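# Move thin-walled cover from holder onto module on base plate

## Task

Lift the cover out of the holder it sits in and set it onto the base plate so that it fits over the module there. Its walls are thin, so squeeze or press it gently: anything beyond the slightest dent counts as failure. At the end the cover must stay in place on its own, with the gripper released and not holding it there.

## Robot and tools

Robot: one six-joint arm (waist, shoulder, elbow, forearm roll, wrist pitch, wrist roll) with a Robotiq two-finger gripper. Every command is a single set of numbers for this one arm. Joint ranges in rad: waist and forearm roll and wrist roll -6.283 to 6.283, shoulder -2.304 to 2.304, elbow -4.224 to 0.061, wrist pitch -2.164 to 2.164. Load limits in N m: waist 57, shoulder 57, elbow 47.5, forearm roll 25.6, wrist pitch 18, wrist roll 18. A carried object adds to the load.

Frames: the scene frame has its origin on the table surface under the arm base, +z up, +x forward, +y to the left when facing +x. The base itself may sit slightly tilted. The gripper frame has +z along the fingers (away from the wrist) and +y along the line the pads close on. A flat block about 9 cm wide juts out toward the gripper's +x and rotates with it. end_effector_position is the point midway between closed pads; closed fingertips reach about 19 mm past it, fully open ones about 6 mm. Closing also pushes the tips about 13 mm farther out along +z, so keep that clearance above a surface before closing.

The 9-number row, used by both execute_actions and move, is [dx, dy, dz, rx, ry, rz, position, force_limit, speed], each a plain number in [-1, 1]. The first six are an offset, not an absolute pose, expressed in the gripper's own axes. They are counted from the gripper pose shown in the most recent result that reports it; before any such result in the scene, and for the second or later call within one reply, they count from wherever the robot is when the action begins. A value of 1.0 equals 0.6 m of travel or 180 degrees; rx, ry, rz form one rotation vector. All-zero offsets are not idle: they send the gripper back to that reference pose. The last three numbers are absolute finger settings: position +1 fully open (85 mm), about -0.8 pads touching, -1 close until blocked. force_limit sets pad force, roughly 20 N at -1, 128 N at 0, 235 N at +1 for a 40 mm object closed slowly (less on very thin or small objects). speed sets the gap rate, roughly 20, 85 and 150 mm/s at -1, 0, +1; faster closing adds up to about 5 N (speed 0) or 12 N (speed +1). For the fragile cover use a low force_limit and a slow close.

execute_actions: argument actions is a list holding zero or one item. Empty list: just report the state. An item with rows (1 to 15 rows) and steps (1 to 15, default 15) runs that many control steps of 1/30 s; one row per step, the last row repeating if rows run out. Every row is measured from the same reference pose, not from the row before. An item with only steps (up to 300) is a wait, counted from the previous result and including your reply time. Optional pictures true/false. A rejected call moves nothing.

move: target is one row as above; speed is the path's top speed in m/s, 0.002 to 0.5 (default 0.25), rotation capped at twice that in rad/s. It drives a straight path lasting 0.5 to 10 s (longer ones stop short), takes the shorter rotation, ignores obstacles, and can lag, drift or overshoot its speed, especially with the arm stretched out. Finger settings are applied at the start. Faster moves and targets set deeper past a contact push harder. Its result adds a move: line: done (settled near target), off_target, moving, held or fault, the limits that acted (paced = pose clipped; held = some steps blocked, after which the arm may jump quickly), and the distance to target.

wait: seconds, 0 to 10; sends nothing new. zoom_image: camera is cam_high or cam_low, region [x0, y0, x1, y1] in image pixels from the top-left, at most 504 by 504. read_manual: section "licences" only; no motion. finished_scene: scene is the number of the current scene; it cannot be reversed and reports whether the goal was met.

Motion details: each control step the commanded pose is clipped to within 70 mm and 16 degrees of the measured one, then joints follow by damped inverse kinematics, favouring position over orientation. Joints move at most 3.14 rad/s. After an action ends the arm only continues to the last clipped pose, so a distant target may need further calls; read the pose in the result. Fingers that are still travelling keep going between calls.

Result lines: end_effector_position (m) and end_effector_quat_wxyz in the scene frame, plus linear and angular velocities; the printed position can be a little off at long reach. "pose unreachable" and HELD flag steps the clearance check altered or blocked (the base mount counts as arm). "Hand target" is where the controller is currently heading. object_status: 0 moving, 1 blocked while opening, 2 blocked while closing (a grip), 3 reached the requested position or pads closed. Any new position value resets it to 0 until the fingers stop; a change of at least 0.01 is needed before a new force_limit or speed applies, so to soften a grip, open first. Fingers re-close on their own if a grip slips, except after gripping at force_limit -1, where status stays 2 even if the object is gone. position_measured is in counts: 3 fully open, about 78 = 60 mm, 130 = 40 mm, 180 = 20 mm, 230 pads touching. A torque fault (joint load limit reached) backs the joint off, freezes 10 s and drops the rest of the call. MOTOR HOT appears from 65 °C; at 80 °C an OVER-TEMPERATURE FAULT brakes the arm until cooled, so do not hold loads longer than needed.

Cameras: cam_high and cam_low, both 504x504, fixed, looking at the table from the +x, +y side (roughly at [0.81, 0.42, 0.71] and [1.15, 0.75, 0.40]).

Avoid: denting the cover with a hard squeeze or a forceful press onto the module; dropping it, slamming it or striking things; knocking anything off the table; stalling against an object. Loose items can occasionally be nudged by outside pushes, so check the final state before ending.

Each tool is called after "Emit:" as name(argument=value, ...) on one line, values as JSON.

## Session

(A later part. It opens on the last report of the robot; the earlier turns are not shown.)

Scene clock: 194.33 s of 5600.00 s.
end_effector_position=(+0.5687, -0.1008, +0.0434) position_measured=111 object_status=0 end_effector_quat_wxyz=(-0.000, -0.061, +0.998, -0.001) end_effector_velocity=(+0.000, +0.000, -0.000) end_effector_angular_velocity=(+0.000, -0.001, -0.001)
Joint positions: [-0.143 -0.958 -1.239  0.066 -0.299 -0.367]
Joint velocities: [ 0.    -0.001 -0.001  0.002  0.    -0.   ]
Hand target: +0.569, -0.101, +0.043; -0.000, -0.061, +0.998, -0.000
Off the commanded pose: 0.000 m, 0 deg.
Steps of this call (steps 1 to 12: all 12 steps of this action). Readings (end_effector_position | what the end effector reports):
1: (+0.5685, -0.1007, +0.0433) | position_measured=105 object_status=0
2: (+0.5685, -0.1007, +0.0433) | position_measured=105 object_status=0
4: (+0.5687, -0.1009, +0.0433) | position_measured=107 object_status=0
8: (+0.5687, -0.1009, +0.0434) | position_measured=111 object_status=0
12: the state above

Emit:
execute_actions(actions=[{"rows": [[0,0,0,0,0,0,-1,-1,-1]], "steps": 15}], pictures=false)

Emit:
execute_actions(actions=[{"steps": 10}], pictures=false)

Emit:
move(target=[0,0,-0.012,0,0,0,-1,-1,-1], speed=0.005)

Emit:
zoom_image(camera="cam_low", region=[225, 235, 295, 295])

Scene clock: 203.57 s of 5600.00 s.
end_effector_position=(+0.5687, -0.1008, +0.0434) position_measured=115 object_status=2 end_effector_quat_wxyz=(-0.000, -0.061, +0.998, -0.000) end_effector_velocity=(-0.001, +0.000, +0.000) end_effector_angular_velocity=(+0.000, +0.000, -0.000)
Joint positions: [-0.143 -0.958 -1.239  0.066 -0.299 -0.367]
Joint velocities: [-0.     0.001  0.002 -0.     0.    -0.   ]
Hand target: +0.569, -0.101, +0.043; -0.000, -0.061, +0.998, -0.001
Off the commanded pose: 0.000 m, 0 deg.
Steps of this call (steps 1 to 90: nothing new was sent; then 5.73 s passed at rest; steps 91 to 105: all 15 steps of this action). Readings (end_effector_position | what the end effector reports):
91: (+0.5685, -0.1007, +0.0433) | position_measured=111 object_status=0
92: (+0.5685, -0.1007, +0.0433) | position_measured=111 object_status=0
94: (+0.5686, -0.1007, +0.0434) | position_measured=113 object_status=0
98: (+0.5686, -0.1008, +0.0435) | position_measured=115 object_status=0
105: the state above

Scene clock: 203.90 s of 5600.00 s.
end_effector_position=(+0.5687, -0.1008, +0.0434) position_measured=115 object_status=2 end_effector_quat_wxyz=(-0.000, -0.061, +0.998, -0.001) end_effector_velocity=(+0.000, +0.000, +0.000) end_effector_angular_velocity=(+0.000, -0.001, -0.001)
Joint positions: [-0.143 -0.958 -1.239  0.066 -0.299 -0.367]
Joint velocities: [-0.     0.     0.     0.002  0.    -0.   ]
Hand target: +0.569, -0.101, +0.043; -0.000, -0.061, +0.998, -0.001
Off the commanded pose: 0.000 m, 0 deg.
Steps of this call (steps 1 to 10: nothing new was sent). Readings (end_effector_position | what the end effector reports):
1: (+0.5687, -0.1008, +0.0434) | position_measured=115 object_status=2
2: (+0.5687, -0.1008, +0.0434) | position_measured=115 object_status=2
4: (+0.5687, -0.1008, +0.0434) | position_measured=115 object_status=2
8: (+0.5687, -0.1008, +0.0434) | position_measured=115 object_status=2
10: the state above

Scene clock: 205.80 s of 5600.00 s.
end_effector_position=(+0.5686, -0.1008, +0.0505) position_measured=115 object_status=2 end_effector_quat_wxyz=(-0.000, -0.061, +0.998, -0.000) end_effector_velocity=(-0.001, +0.000, -0.001) end_effector_angular_velocity=(+0.001, +0.002, -0.001)
Joint positions: [-0.143 -0.943 -1.234  0.064 -0.308 -0.366]
Joint velocities: [-0.    -0.001  0.001  0.001  0.     0.   ]
Hand target: +0.569, -0.101, +0.051; -0.000, -0.061, +0.998, -0.001
Off the commanded pose: 0.000 m, 0 deg.
move: done

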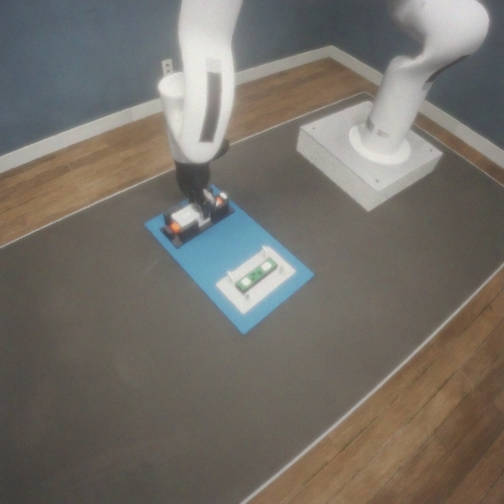

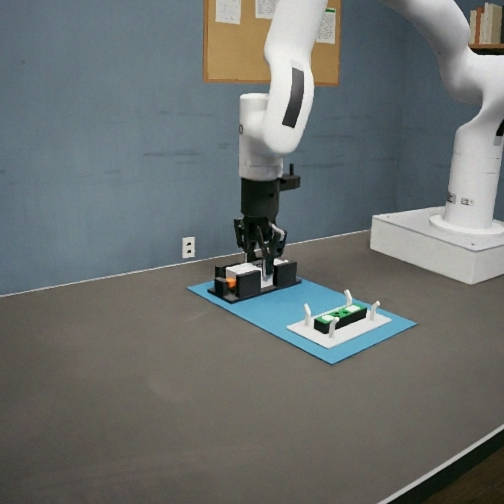

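Region (225, 235, 295, 295) of cam_low's 504x504 image, scaled by 7.200, with more detail than that image has; it fills the top 432 rows of this view, and the rest is white.

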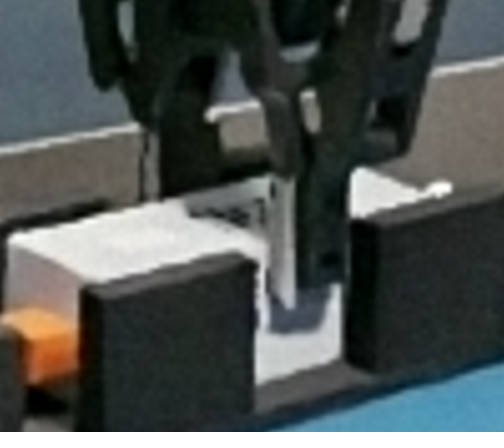

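Emit:
move(target=[0,0,0,0,0,0,0.17,-1,-1], speed=0.01)

Emit:
move(target=[0,0,0.014,0,0,0,0.17,-1,-1], speed=0.01)

Emit:
move(target=[0,0,0,0,0,0,-1,-0.9,-1], speed=0.01)

Emit:
move(target=[0,0,-0.008,0,0,0,-1,-0.9,-1], speed=0.004)

Emit:
zoom_image(camera="cam_low", region=[225, 235, 295, 295])

Scene clock: 228.90 s of 5600.00 s.
end_effector_position=(+0.5688, -0.1008, +0.0506) position_measured=108 object_status=3 end_effector_quat_wxyz=(-0.000, -0.061, +0.998, -0.001) end_effector_velocity=(-0.001, +0.000, -0.001) end_effector_angular_velocity=(+0.000, +0.002, -0.000)
Joint positions: [-0.143 -0.943 -1.234  0.064 -0.308 -0.366]
Joint velocities: [-0.    -0.001  0.    -0.    -0.001  0.   ]
Hand target: +0.569, -0.101, +0.051; -0.000, -0.061, +0.998, -0.000
Off the commanded pose: 0.000 m, 0 deg.
After step 90, 19.40 s passed at rest.
move: done

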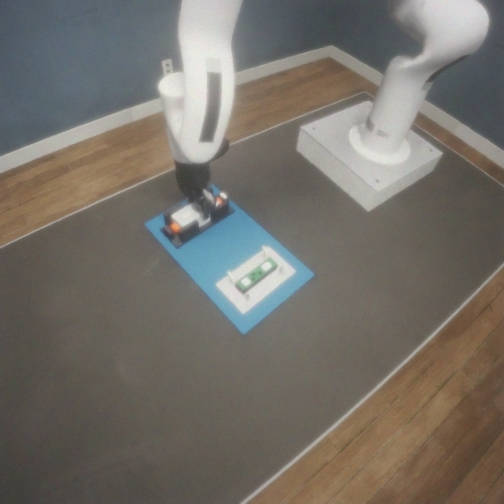

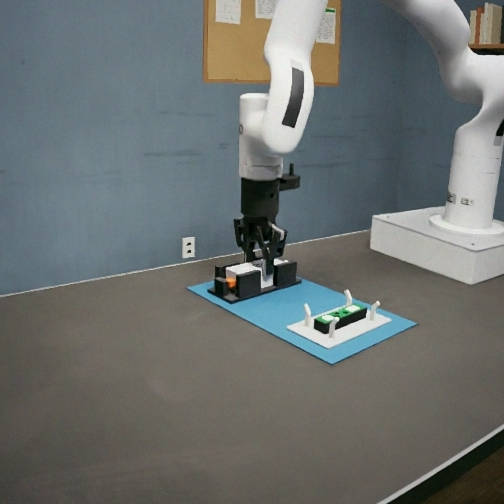

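Scene clock: 229.97 s of 5600.00 s.
end_effector_position=(+0.5688, -0.1008, +0.0422) position_measured=108 object_status=3 end_effector_quat_wxyz=(-0.000, -0.061, +0.998, -0.001) end_effector_velocity=(-0.000, +0.000, -0.001) end_effector_angular_velocity=(-0.000, +0.001, +0.001)
Joint positions: [-0.143 -0.96  -1.24   0.066 -0.297 -0.368]
Joint velocities: [ 0.    -0.001 -0.    -0.001  0.    -0.   ]
Hand target: +0.569, -0.101, +0.042; -0.000, -0.061, +0.998, -0.001
Off the commanded pose: 0.000 m, 0 deg.
move: done

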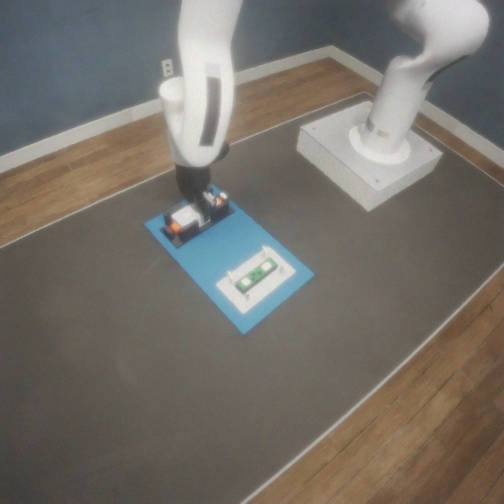

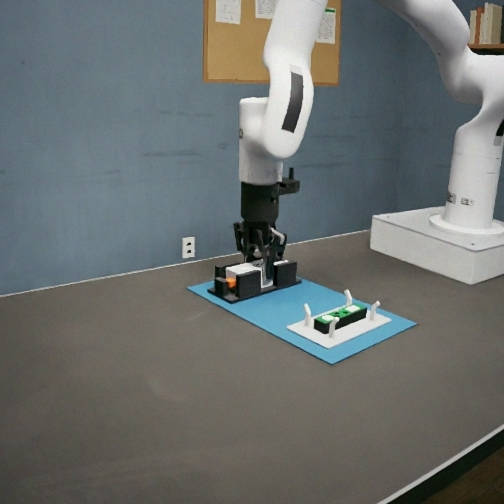

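Scene clock: 230.47 s of 5600.00 s.
end_effector_position=(+0.5690, -0.1009, +0.0426) position_measured=118 object_status=2 end_effector_quat_wxyz=(+0.000, -0.061, +0.998, -0.001) end_effector_velocity=(+0.000, -0.000, -0.001) end_effector_angular_velocity=(-0.000, -0.000, +0.001)
Joint positions: [-0.143 -0.96  -1.24   0.066 -0.298 -0.368]
Joint velocities: [ 0.    -0.001 -0.    -0.001  0.001 -0.   ]
Hand target: +0.569, -0.101, +0.042; -0.000, -0.061, +0.998, -0.001
Off the commanded pose: 0.000 m, 0 deg.
move: done

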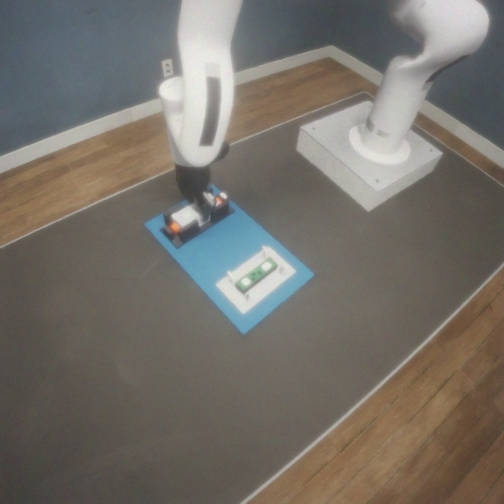

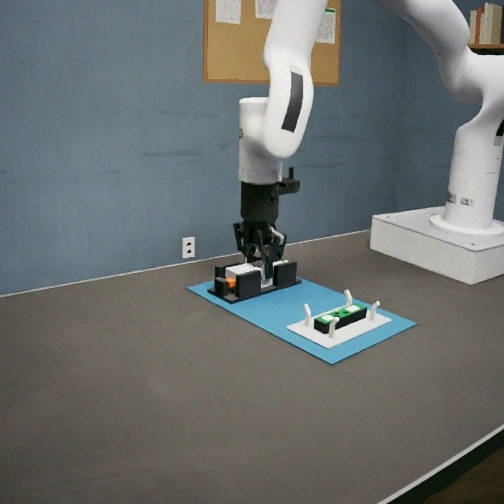

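Scene clock: 231.90 s of 5600.00 s.
end_effector_position=(+0.5688, -0.1008, +0.0473) position_measured=119 object_status=2 end_effector_quat_wxyz=(-0.000, -0.061, +0.998, -0.001) end_effector_velocity=(-0.000, +0.000, -0.000) end_effector_angular_velocity=(+0.000, +0.000, -0.001)
Joint positions: [-0.143 -0.95  -1.237  0.065 -0.304 -0.366]
Joint velocities: [0.    0.    0.001 0.001 0.001 0.   ]
Hand target: +0.569, -0.101, +0.047; +0.000, -0.061, +0.998, -0.001
Off the commanded pose: 0.000 m, 0 deg.
move: done

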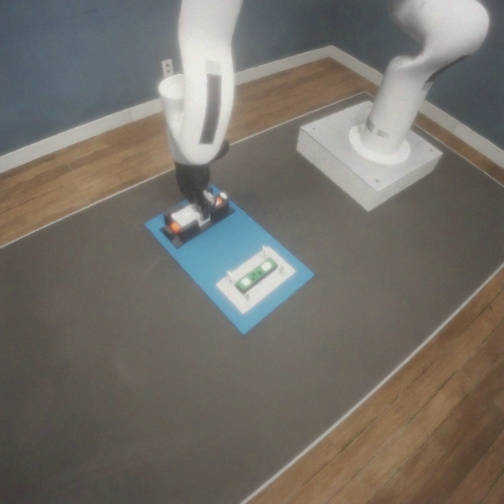

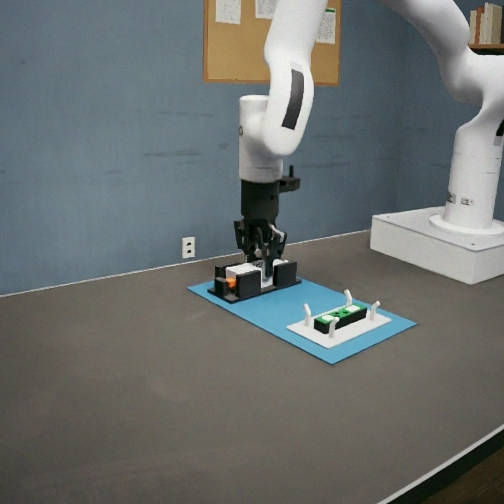

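Region (225, 235, 295, 295) of cam_low's 504x504 image, scaled by 7.200, with more detail than that image has; it fills the top 432 rows of this view, and the rest is white.

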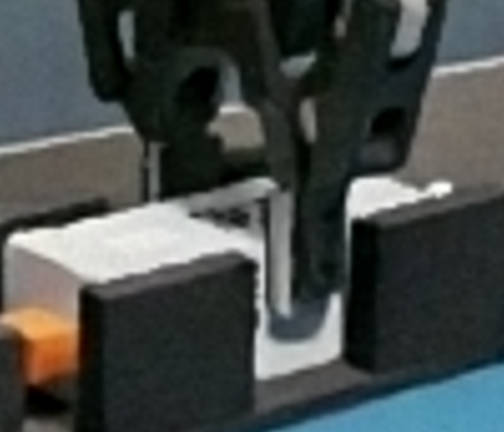

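Emit:
move(target=[0,0,0,0,0,0,0.17,-1,-1], speed=0.01)

Emit:
zoom_image(camera="cam_high", region=[205, 183, 240, 213])

Emit:
zoom_image(camera="cam_high", region=[155, 212, 195, 250])

Emit:
zoom_image(camera="cam_low", region=[205, 255, 305, 305])

Scene clock: 247.73 s of 5600.00 s.
end_effector_position=(+0.5691, -0.1009, +0.0474) position_measured=108 object_status=3 end_effector_quat_wxyz=(+0.000, -0.061, +0.998, -0.001) end_effector_velocity=(-0.002, +0.000, -0.001) end_effector_angular_velocity=(+0.000, +0.003, -0.000)
Joint positions: [-0.143 -0.95  -1.237  0.065 -0.304 -0.366]
Joint velocities: [-0.     0.     0.002 -0.001 -0.001  0.   ]
Hand target: +0.569, -0.101, +0.047; -0.000, -0.061, +0.998, -0.001
Off the commanded pose: 0.000 m, 0 deg.
After step 90, 12.13 s passed at rest.
move: done

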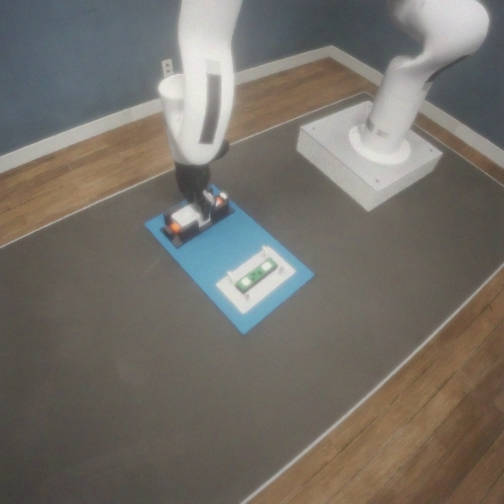

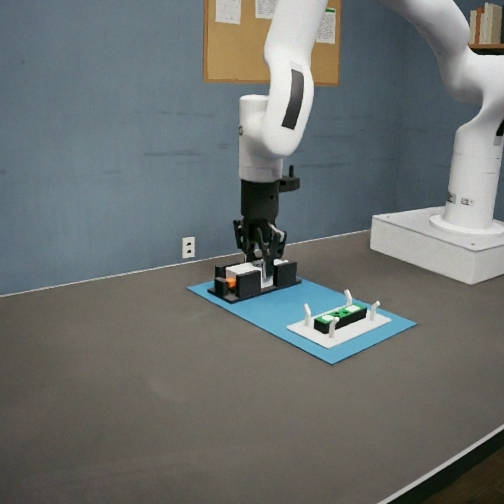

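Region (205, 183, 240, 213) of cam_high's 504x504 image, scaled by 14.400, with more detail than that image has; it fills the top 432 rows of this view, and the rest is white.

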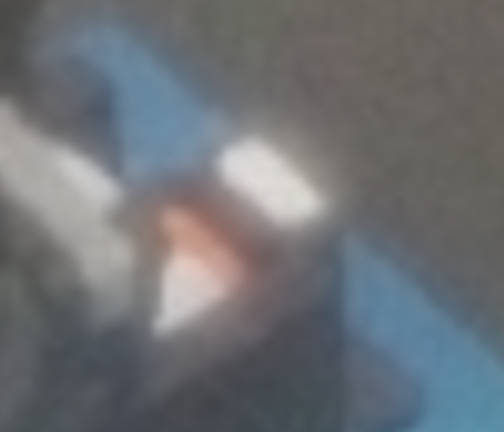

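Region (155, 212, 195, 250) of cam_high's 504x504 image, scaled by 12.600, with more detail than that image has; it fills the top 479 rows of this view, and the rest is white.

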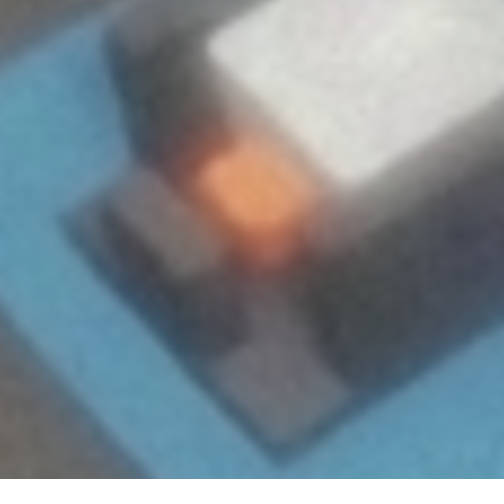

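Region (205, 255, 305, 305) of cam_low's 504x504 image, scaled by 5.040, with more detail than that image has.

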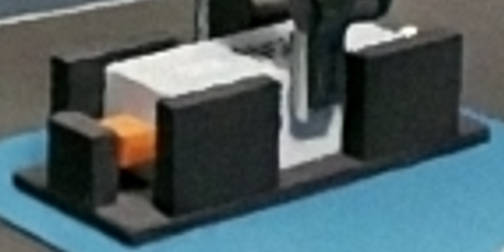

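Emit:
move(target=[0,0,0.009,0,0,0,0.17,-1,-1], speed=0.01)

Emit:
execute_actions(actions=[{"rows": [[0,0,0,0,0,0,-1,-1,-1]], "steps": 15}], pictures=false)

Emit:
execute_actions(actions=[{"rows": [[0,0,0,0,0,0,-0.98,-0.82,-1]], "steps": 15}], pictures=false)

Emit:
move(target=[0,0,-0.008,0,0,0,-0.98,-0.82,-1], speed=0.004)

Emit:
zoom_image(camera="cam_low", region=[225, 235, 295, 295])

Scene clock: 256.23 s of 5600.00 s.
end_effector_position=(+0.5690, -0.1009, +0.0421) position_measured=108 object_status=3 end_effector_quat_wxyz=(+0.000, -0.061, +0.998, -0.001) end_effector_velocity=(-0.000, +0.000, -0.001) end_effector_angular_velocity=(+0.000, +0.001, -0.000)
Joint positions: [-0.143 -0.961 -1.241  0.066 -0.297 -0.368]
Joint velocities: [ 0.    -0.001  0.     0.001  0.    -0.   ]
Hand target: +0.569, -0.101, +0.042; +0.000, -0.061, +0.998, -0.001
Off the commanded pose: 0.000 m, 0 deg.
After step 90, 4.77 s passed at rest.
move: done

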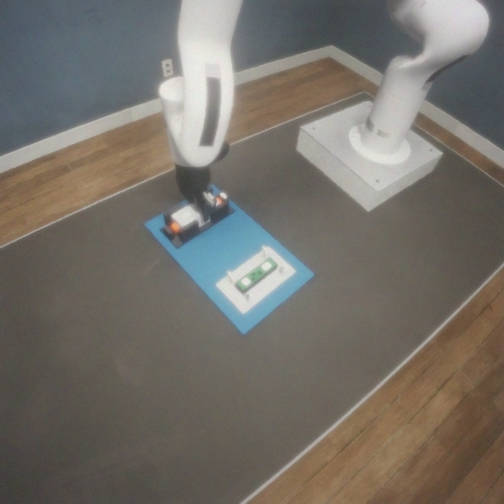

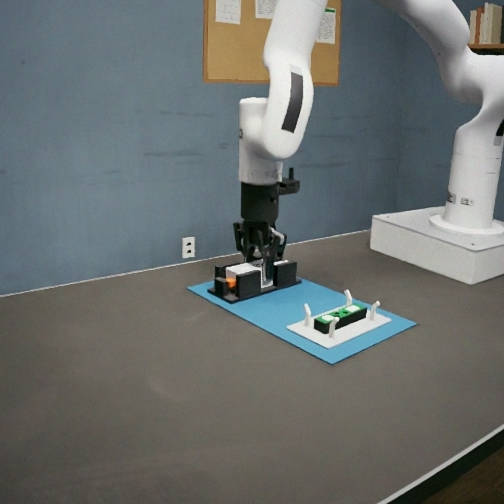

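Scene clock: 256.73 s of 5600.00 s.
end_effector_position=(+0.5692, -0.1009, +0.0423) position_measured=115 object_status=2 end_effector_quat_wxyz=(+0.000, -0.061, +0.998, -0.001) end_effector_velocity=(+0.001, -0.000, +0.001) end_effector_angular_velocity=(-0.001, -0.003, +0.001)
Joint positions: [-0.143 -0.961 -1.241  0.066 -0.297 -0.368]
Joint velocities: [ 0.     0.001 -0.001 -0.001  0.001 -0.   ]
Hand target: +0.569, -0.101, +0.042; +0.000, -0.061, +0.998, -0.001
Off the commanded pose: 0.000 m, 0 deg.
Steps of this call (steps 1 to 15: all 15 steps of this action). Readings (end_effector_position | what the end effector reports):
1: (+0.5690, -0.1009, +0.0420) | position_measured=108 object_status=0
2: (+0.5691, -0.1009, +0.0421) | position_measured=108 object_status=0
4: (+0.5691, -0.1009, +0.0422) | position_measured=110 object_status=0
8: (+0.5692, -0.1009, +0.0423) | position_measured=115 object_status=0
15: the state above

Scene clock: 257.23 s of 5600.00 s.
end_effector_position=(+0.5694, -0.1009, +0.0425) position_measured=121 object_status=2 end_effector_quat_wxyz=(+0.000, -0.061, +0.998, -0.001) end_effector_velocity=(+0.001, +0.000, +0.000) end_effector_angular_velocity=(+0.000, -0.001, -0.002)
Joint positions: [-0.143 -0.96  -1.241  0.066 -0.298 -0.368]
Joint velocities: [ 0.     0.    -0.     0.002  0.001 -0.   ]
Hand target: +0.569, -0.101, +0.042; +0.000, -0.061, +0.998, -0.001
Off the commanded pose: 0.000 m, 0 deg.
Steps of this call (steps 1 to 15: all 15 steps of this action). Readings (end_effector_position | what the end effector reports):
1: (+0.5692, -0.1009, +0.0422) | position_measured=115 object_status=0
2: (+0.5692, -0.1009, +0.0423) | position_measured=115 object_status=0
4: (+0.5693, -0.1009, +0.0423) | position_measured=115 object_status=0
8: (+0.5693, -0.1009, +0.0425) | position_measured=121 object_status=0
15: the state above

Scene clock: 258.90 s of 5600.00 s.
end_effector_position=(+0.5690, -0.1009, +0.0470) position_measured=121 object_status=2 end_effector_quat_wxyz=(-0.000, -0.061, +0.998, -0.001) end_effector_velocity=(+0.001, -0.000, +0.001) end_effector_angular_velocity=(-0.001, -0.002, +0.003)
Joint positions: [-0.143 -0.951 -1.237  0.065 -0.304 -0.367]
Joint velocities: [ 0.     0.    -0.001 -0.003  0.     0.   ]
Hand target: +0.569, -0.101, +0.047; +0.000, -0.061, +0.998, -0.001
Off the commanded pose: 0.000 m, 0 deg.
move: done

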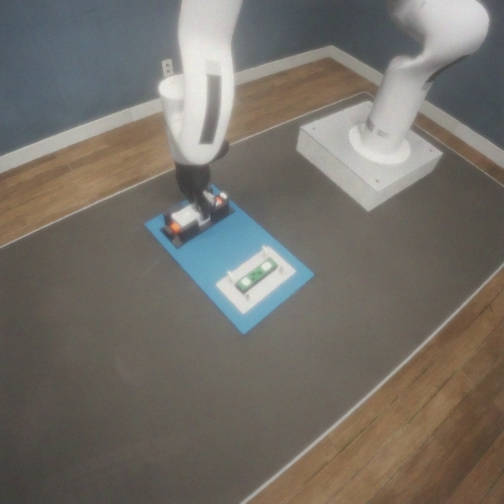

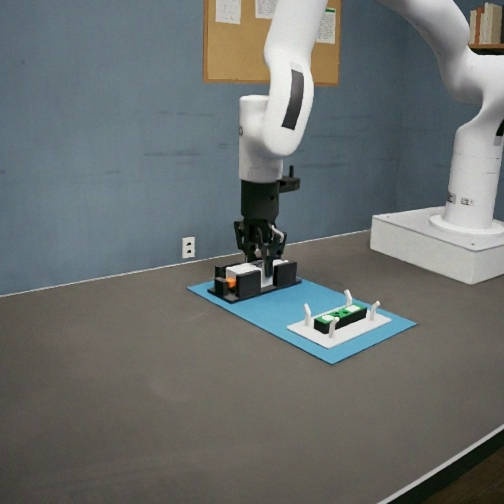

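Region (225, 235, 295, 295) of cam_low's 504x504 image, scaled by 7.200, with more detail than that image has; it fills the top 432 rows of this view, and the rest is white.

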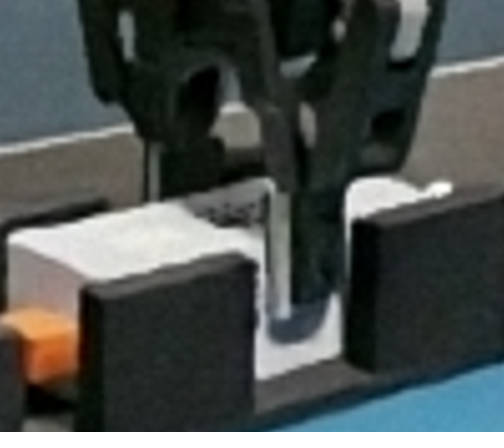

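Emit:
execute_actions(actions=[{"rows": [[0,0,0,0,0,0,-1,-0.74,-1]], "steps": 15}], pictures=false)

Emit:
move(target=[0,0,-0.007,0,0,0,-1,-0.74,-1], speed=0.004)

Emit:
zoom_image(camera="cam_low", region=[225, 235, 295, 295])

Scene clock: 265.23 s of 5600.00 s.
end_effector_position=(+0.5693, -0.1009, +0.0472) position_measured=126 object_status=2 end_effector_quat_wxyz=(+0.000, -0.061, +0.998, -0.001) end_effector_velocity=(-0.000, -0.000, -0.000) end_effector_angular_velocity=(-0.000, +0.001, +0.001)
Joint positions: [-0.143 -0.951 -1.238  0.065 -0.304 -0.367]
Joint velocities: [ 0.    -0.     0.001 -0.001  0.    -0.   ]
Hand target: +0.569, -0.101, +0.047; -0.000, -0.061, +0.998, -0.001
Off the commanded pose: 0.000 m, 0 deg.
Steps of this call (steps 1 to 90: nothing new was sent; then 2.83 s passed at rest; steps 91 to 105: all 15 steps of this action). Readings (end_effector_position | what the end effector reports):
91: (+0.5693, -0.1009, +0.0472) | position_measured=121 object_status=0
92: (+0.5693, -0.1009, +0.0472) | position_measured=122 object_status=0
94: (+0.5693, -0.1009, +0.0473) | position_measured=124 object_status=0
98: (+0.5693, -0.1009, +0.0473) | position_measured=126 object_status=0
105: the state above

Scene clock: 266.73 s of 5600.00 s.
end_effector_position=(+0.5691, -0.1008, +0.0513) position_measured=126 object_status=2 end_effector_quat_wxyz=(+0.000, -0.061, +0.998, -0.001) end_effector_velocity=(+0.002, -0.000, +0.002) end_effector_angular_velocity=(-0.001, -0.005, -0.001)
Joint positions: [-0.143 -0.942 -1.234  0.064 -0.309 -0.366]
Joint velocities: [-0.     0.003 -0.002  0.001  0.     0.   ]
Hand target: +0.569, -0.101, +0.051; +0.000, -0.061, +0.998, -0.001
Off the commanded pose: 0.000 m, 0 deg.
move: done

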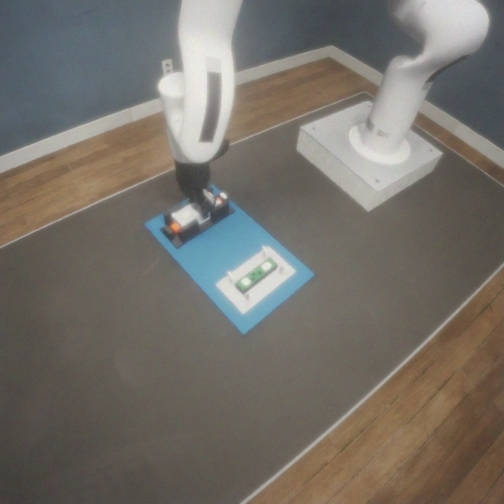

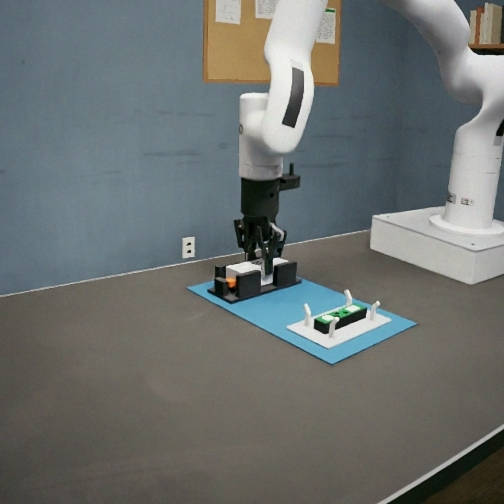

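Region (225, 235, 295, 295) of cam_low's 504x504 image, scaled by 7.200, with more detail than that image has; it fills the top 432 rows of this view, and the rest is white.

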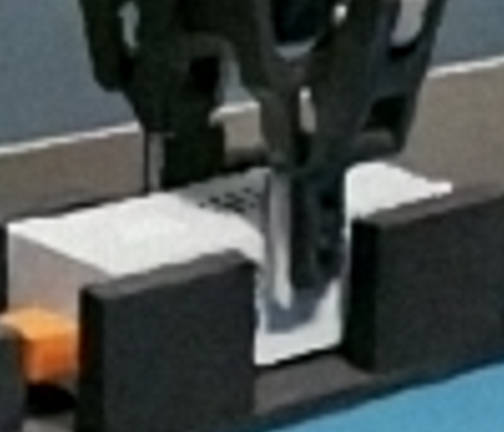

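Emit:
move(target=[0,0,-0.05,0,0,0,-1,-0.74,-1], speed=0.008)

Emit:
zoom_image(camera="cam_low", region=[205, 215, 305, 305])

Scene clock: 274.80 s of 5600.00 s.
end_effector_position=(+0.5691, -0.1008, +0.0812) position_measured=126 object_status=2 end_effector_quat_wxyz=(-0.000, -0.061, +0.998, -0.001) end_effector_velocity=(-0.001, +0.000, -0.001) end_effector_angular_velocity=(+0.000, +0.003, +0.001)
Joint positions: [-0.144 -0.882 -1.215  0.056 -0.351 -0.359]
Joint velocities: [ 0.    -0.002  0.001 -0.001 -0.     0.   ]
Hand target: +0.569, -0.101, +0.081; +0.000, -0.061, +0.998, -0.001
Off the commanded pose: 0.000 m, 0 deg.
After step 90, 1.10 s passed at rest.
move: done

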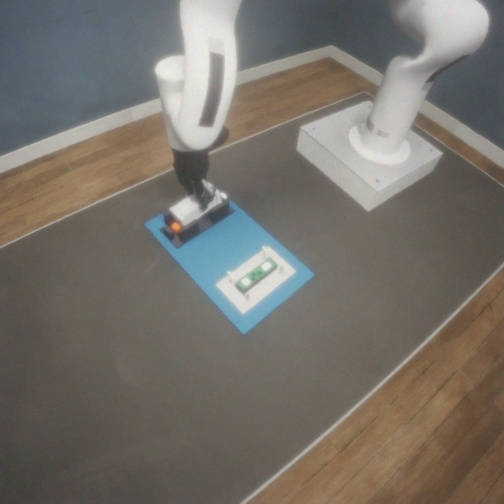

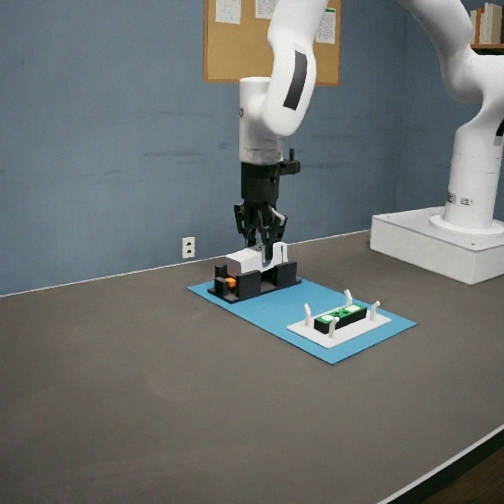

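Region (205, 215, 305, 305) of cam_low's 504x504 image, scaled by 5.040, with more detail than that image has; it fills the top 454 rows of this view, and the rest is white.

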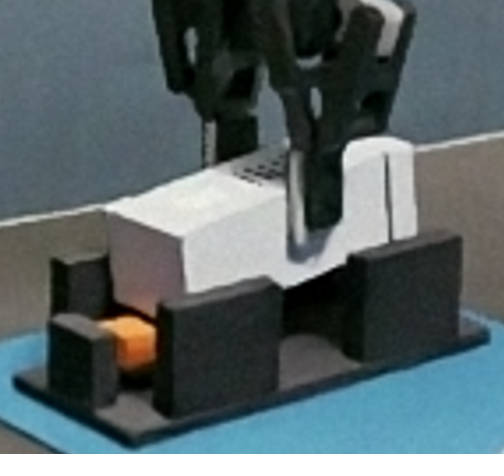

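Emit:
move(target=[0,0,-0.06,0,0,0,-1,-0.74,-1], speed=0.05)

Emit:
move(target=[0,0.385,0,0,-0.039,0,-1,-0.74,-1], speed=0.12)

Emit:
zoom_image(camera="cam_low", region=[280, 235, 400, 355])

Emit:
zoom_image(camera="cam_high", region=[200, 215, 310, 320])

Scene clock: 299.97 s of 5600.00 s.
end_effector_position=(+0.5689, -0.1007, +0.1171) position_measured=126 object_status=2 end_effector_quat_wxyz=(-0.000, -0.061, +0.998, -0.001) end_effector_velocity=(-0.000, -0.000, +0.001) end_effector_angular_velocity=(-0.001, +0.000, +0.002)
Joint positions: [-0.146 -0.812 -1.199  0.049 -0.404 -0.352]
Joint velocities: [-0.     0.003  0.001 -0.002 -0.002  0.   ]
Hand target: +0.569, -0.101, +0.117; -0.000, -0.061, +0.998, -0.001
Off the commanded pose: 0.000 m, 0 deg.
After step 90, 21.13 s passed at rest.
move: done

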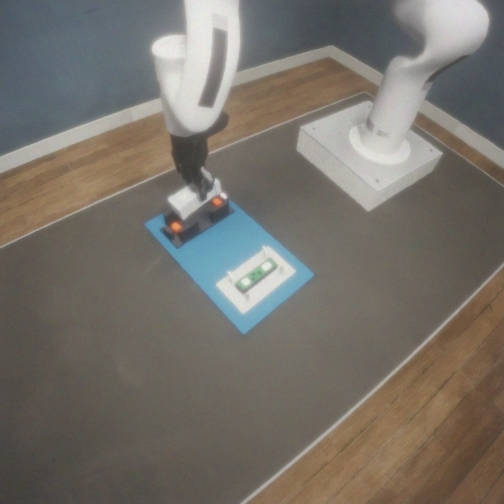

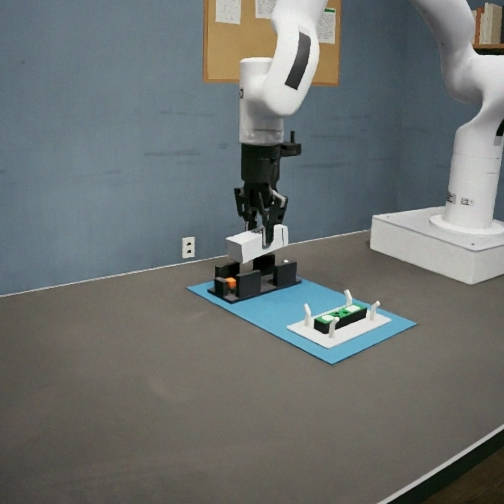

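Scene clock: 302.27 s of 5600.00 s.
end_effector_position=(+0.5411, +0.1284, +0.1167) position_measured=126 object_status=2 end_effector_quat_wxyz=(+0.061, -0.060, +0.996, +0.003) end_effector_velocity=(-0.000, +0.001, -0.000) end_effector_angular_velocity=(-0.005, -0.001, +0.002)
Joint positions: [ 0.266 -0.712 -1.017  0.062 -0.192  0.046]
Joint velocities: [ 0.005 -0.001 -0.001 -0.027  0.     0.03 ]
Hand target: +0.541, +0.129, +0.117; +0.061, -0.061, +0.996, +0.003
Off the commanded pose: 0.000 m, 0 deg.
move: done

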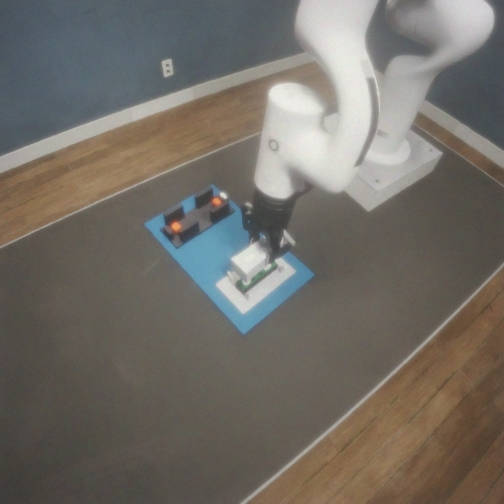

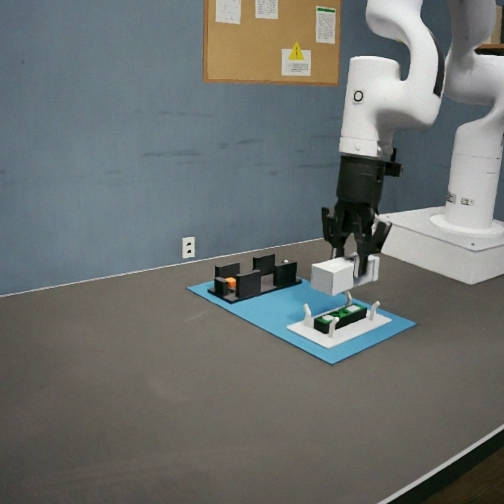

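Region (280, 235, 400, 355) of cam_low's 504x504 image, scaled by 4.200, with more detail than that image has.

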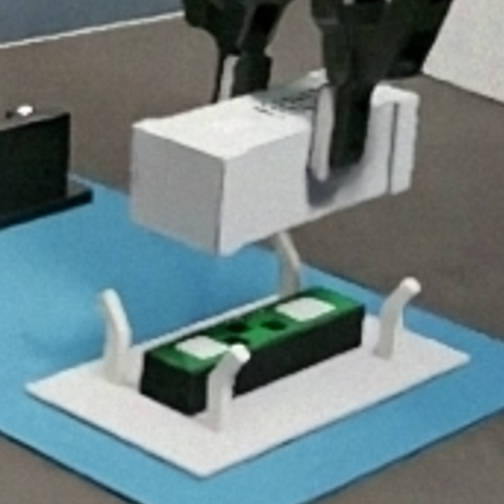

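Region (200, 215, 310, 320) of cam_high's 504x504 image, scaled by 4.582, with more detail than that image has; it fills the top 481 rows of this view, and the rest is white.

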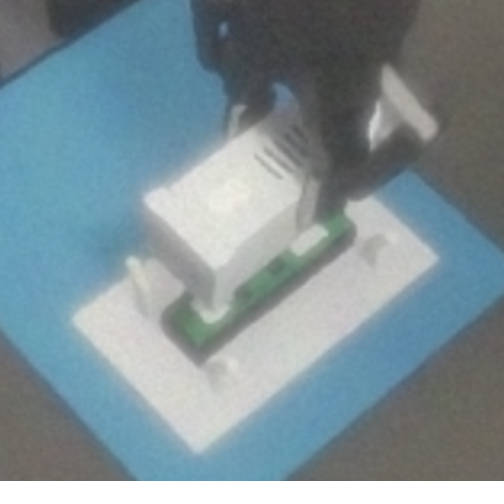

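Emit:
move(target=[0.001,0,0.04,0,-0.003,0,-1,-0.74,-1], speed=0.03)

Emit:
zoom_image(camera="cam_low", region=[290, 255, 395, 350])

Emit:
zoom_image(camera="cam_high", region=[210, 230, 300, 315])

Scene clock: 319.43 s of 5600.00 s.
end_effector_position=(+0.5435, +0.1287, +0.0930) position_measured=126 object_status=2 end_effector_quat_wxyz=(+0.066, -0.060, +0.996, +0.004) end_effector_velocity=(+0.001, +0.000, +0.000) end_effector_angular_velocity=(+0.001, -0.003, +0.001)
Joint positions: [ 0.267 -0.763 -1.027  0.076 -0.141  0.033]
Joint velocities: [-0.    -0.001 -0.001  0.003  0.003 -0.004]
Hand target: +0.543, +0.129, +0.093; +0.066, -0.060, +0.996, +0.004
Off the commanded pose: 0.000 m, 0 deg.
After step 90, 13.10 s passed at rest.
move: done

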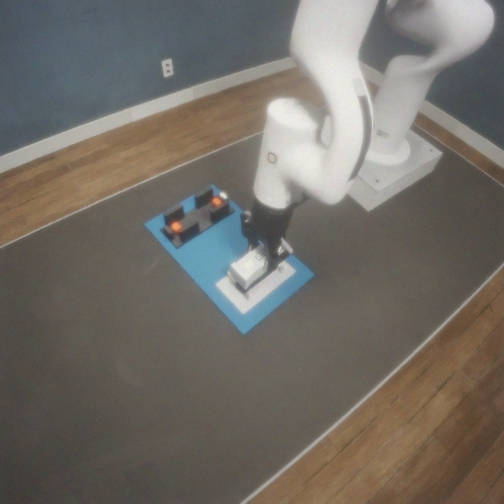

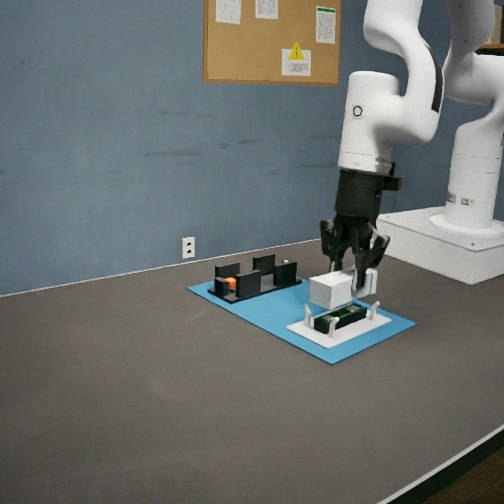

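Region (290, 255, 395, 350) of cam_low's 504x504 image, scaled by 4.800, with more detail than that image has; it fills the top 456 rows of this view, and the rest is white.

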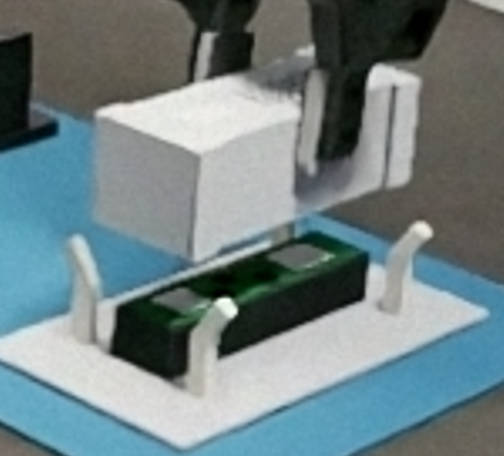

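Region (210, 230, 300, 315) of cam_high's 504x504 image, scaled by 5.600, with more detail than that image has.

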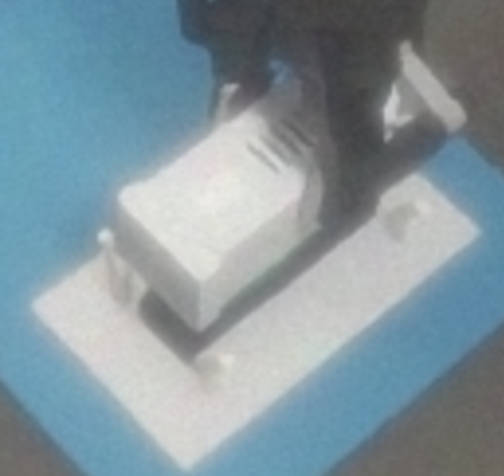

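Emit:
move(target=[0.0005,-0.0025,0.0304,0,0,0,-1,-0.74,-1], speed=0.015)

Emit:
zoom_image(camera="cam_low", region=[295, 265, 390, 345])

Emit:
zoom_image(camera="cam_high", region=[215, 240, 295, 310])

Scene clock: 349.30 s of 5600.00 s.
end_effector_position=(+0.5458, +0.1275, +0.0749) position_measured=126 object_status=2 end_effector_quat_wxyz=(+0.066, -0.060, +0.996, +0.004) end_effector_velocity=(+0.001, +0.000, -0.000) end_effector_angular_velocity=(+0.000, -0.002, +0.001)
Joint positions: [ 0.264 -0.805 -1.043  0.095 -0.115  0.011]
Joint velocities: [-0.    -0.001 -0.001  0.003  0.002 -0.005]
Hand target: +0.546, +0.127, +0.075; +0.066, -0.060, +0.996, +0.004
Off the commanded pose: 0.000 m, 0 deg.
After step 90, 25.43 s passed at rest.
move: done

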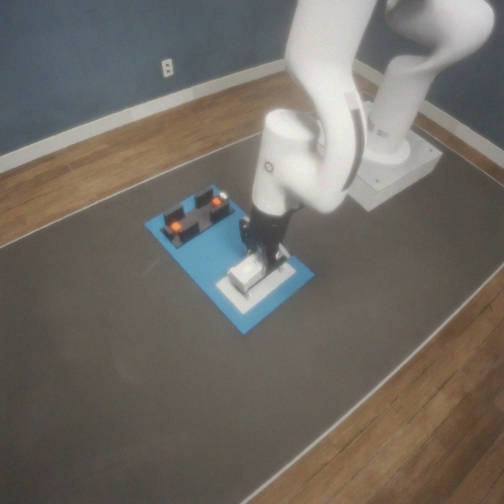

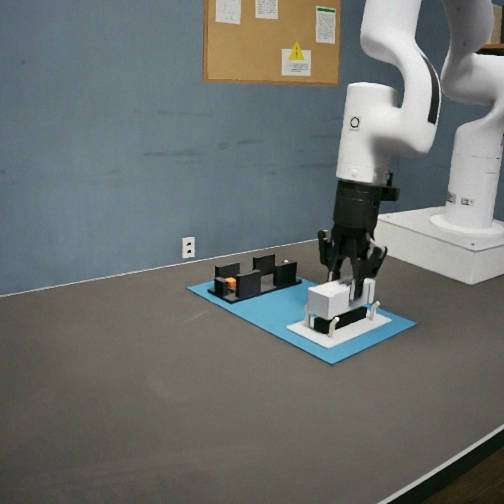

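Region (295, 265, 390, 345) of cam_low's 504x504 image, scaled by 5.305, with more detail than that image has; it fills the top 424 rows of this view, and the rest is white.

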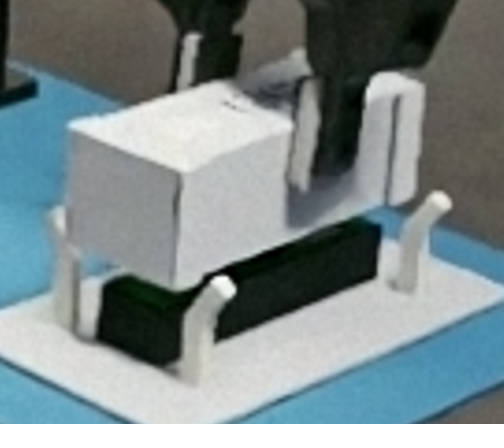

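Region (215, 240, 295, 310) of cam_high's 504x504 image, scaled by 6.300, with more detail than that image has; it fills the top 441 rows of this view, and the rest is white.

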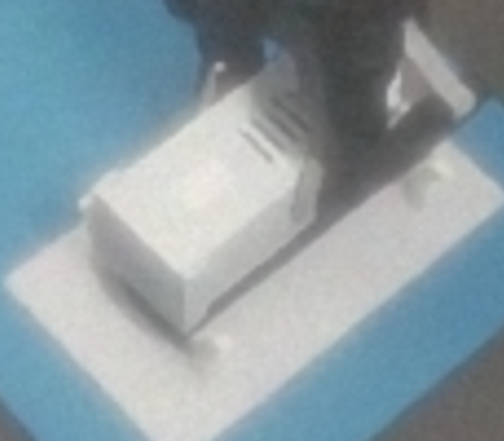

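Emit:
move(target=[0.003,0,0.0198,0,0,0,-1,-0.74,-1], speed=0.008)

Emit:
zoom_image(camera="cam_low", region=[295, 265, 390, 345])

Emit:
zoom_image(camera="cam_high", region=[215, 240, 295, 310])

Scene clock: 361.60 s of 5600.00 s.
end_effector_position=(+0.5454, +0.1273, +0.0628) position_measured=126 object_status=2 end_effector_quat_wxyz=(+0.065, -0.060, +0.996, +0.004) end_effector_velocity=(+0.003, +0.001, +0.002) end_effector_angular_velocity=(+0.002, -0.006, -0.001)
Joint positions: [ 0.265 -0.831 -1.05   0.113 -0.097 -0.006]
Joint velocities: [ 0.     0.002 -0.003  0.005  0.001 -0.004]
Hand target: +0.546, +0.127, +0.063; +0.066, -0.060, +0.996, +0.004
Off the commanded pose: 0.000 m, 0 deg.
After step 90, 7.60 s passed at rest.
move: done

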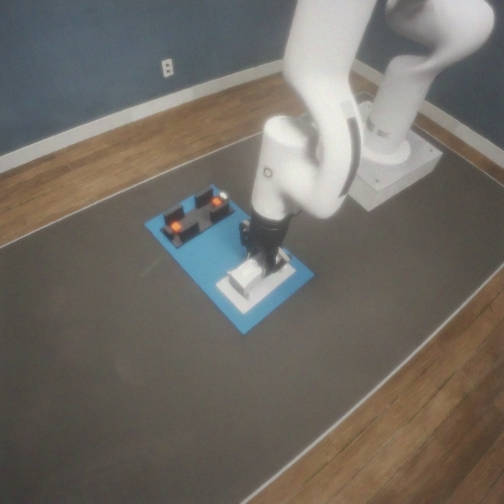

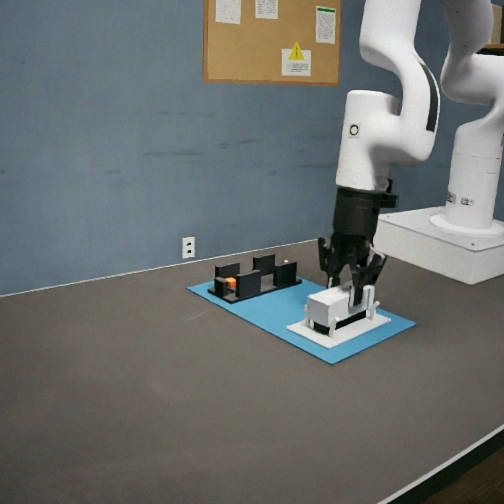

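Region (295, 265, 390, 345) of cam_low's 504x504 image, scaled by 5.305, with more detail than that image has; it fills the top 424 rows of this view, and the rest is white.

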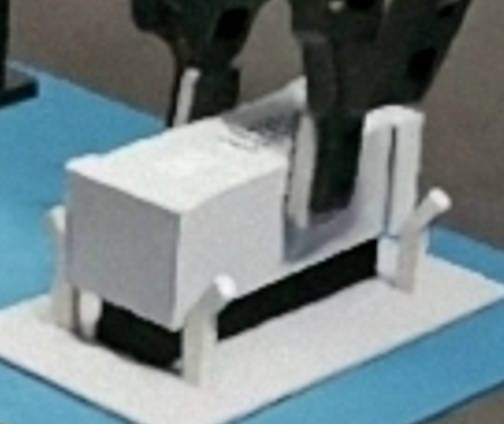

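Region (215, 240, 295, 310) of cam_high's 504x504 image, scaled by 6.300, with more detail than that image has; it fills the top 441 rows of this view, and the rest is white.

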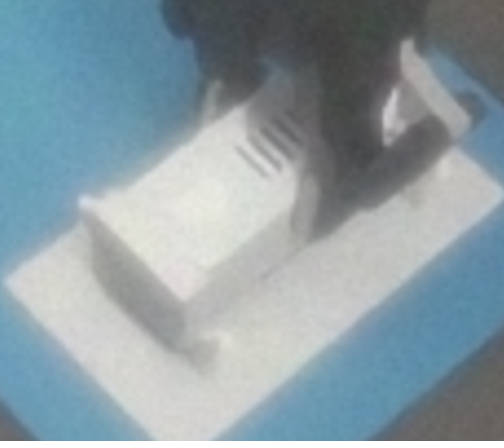

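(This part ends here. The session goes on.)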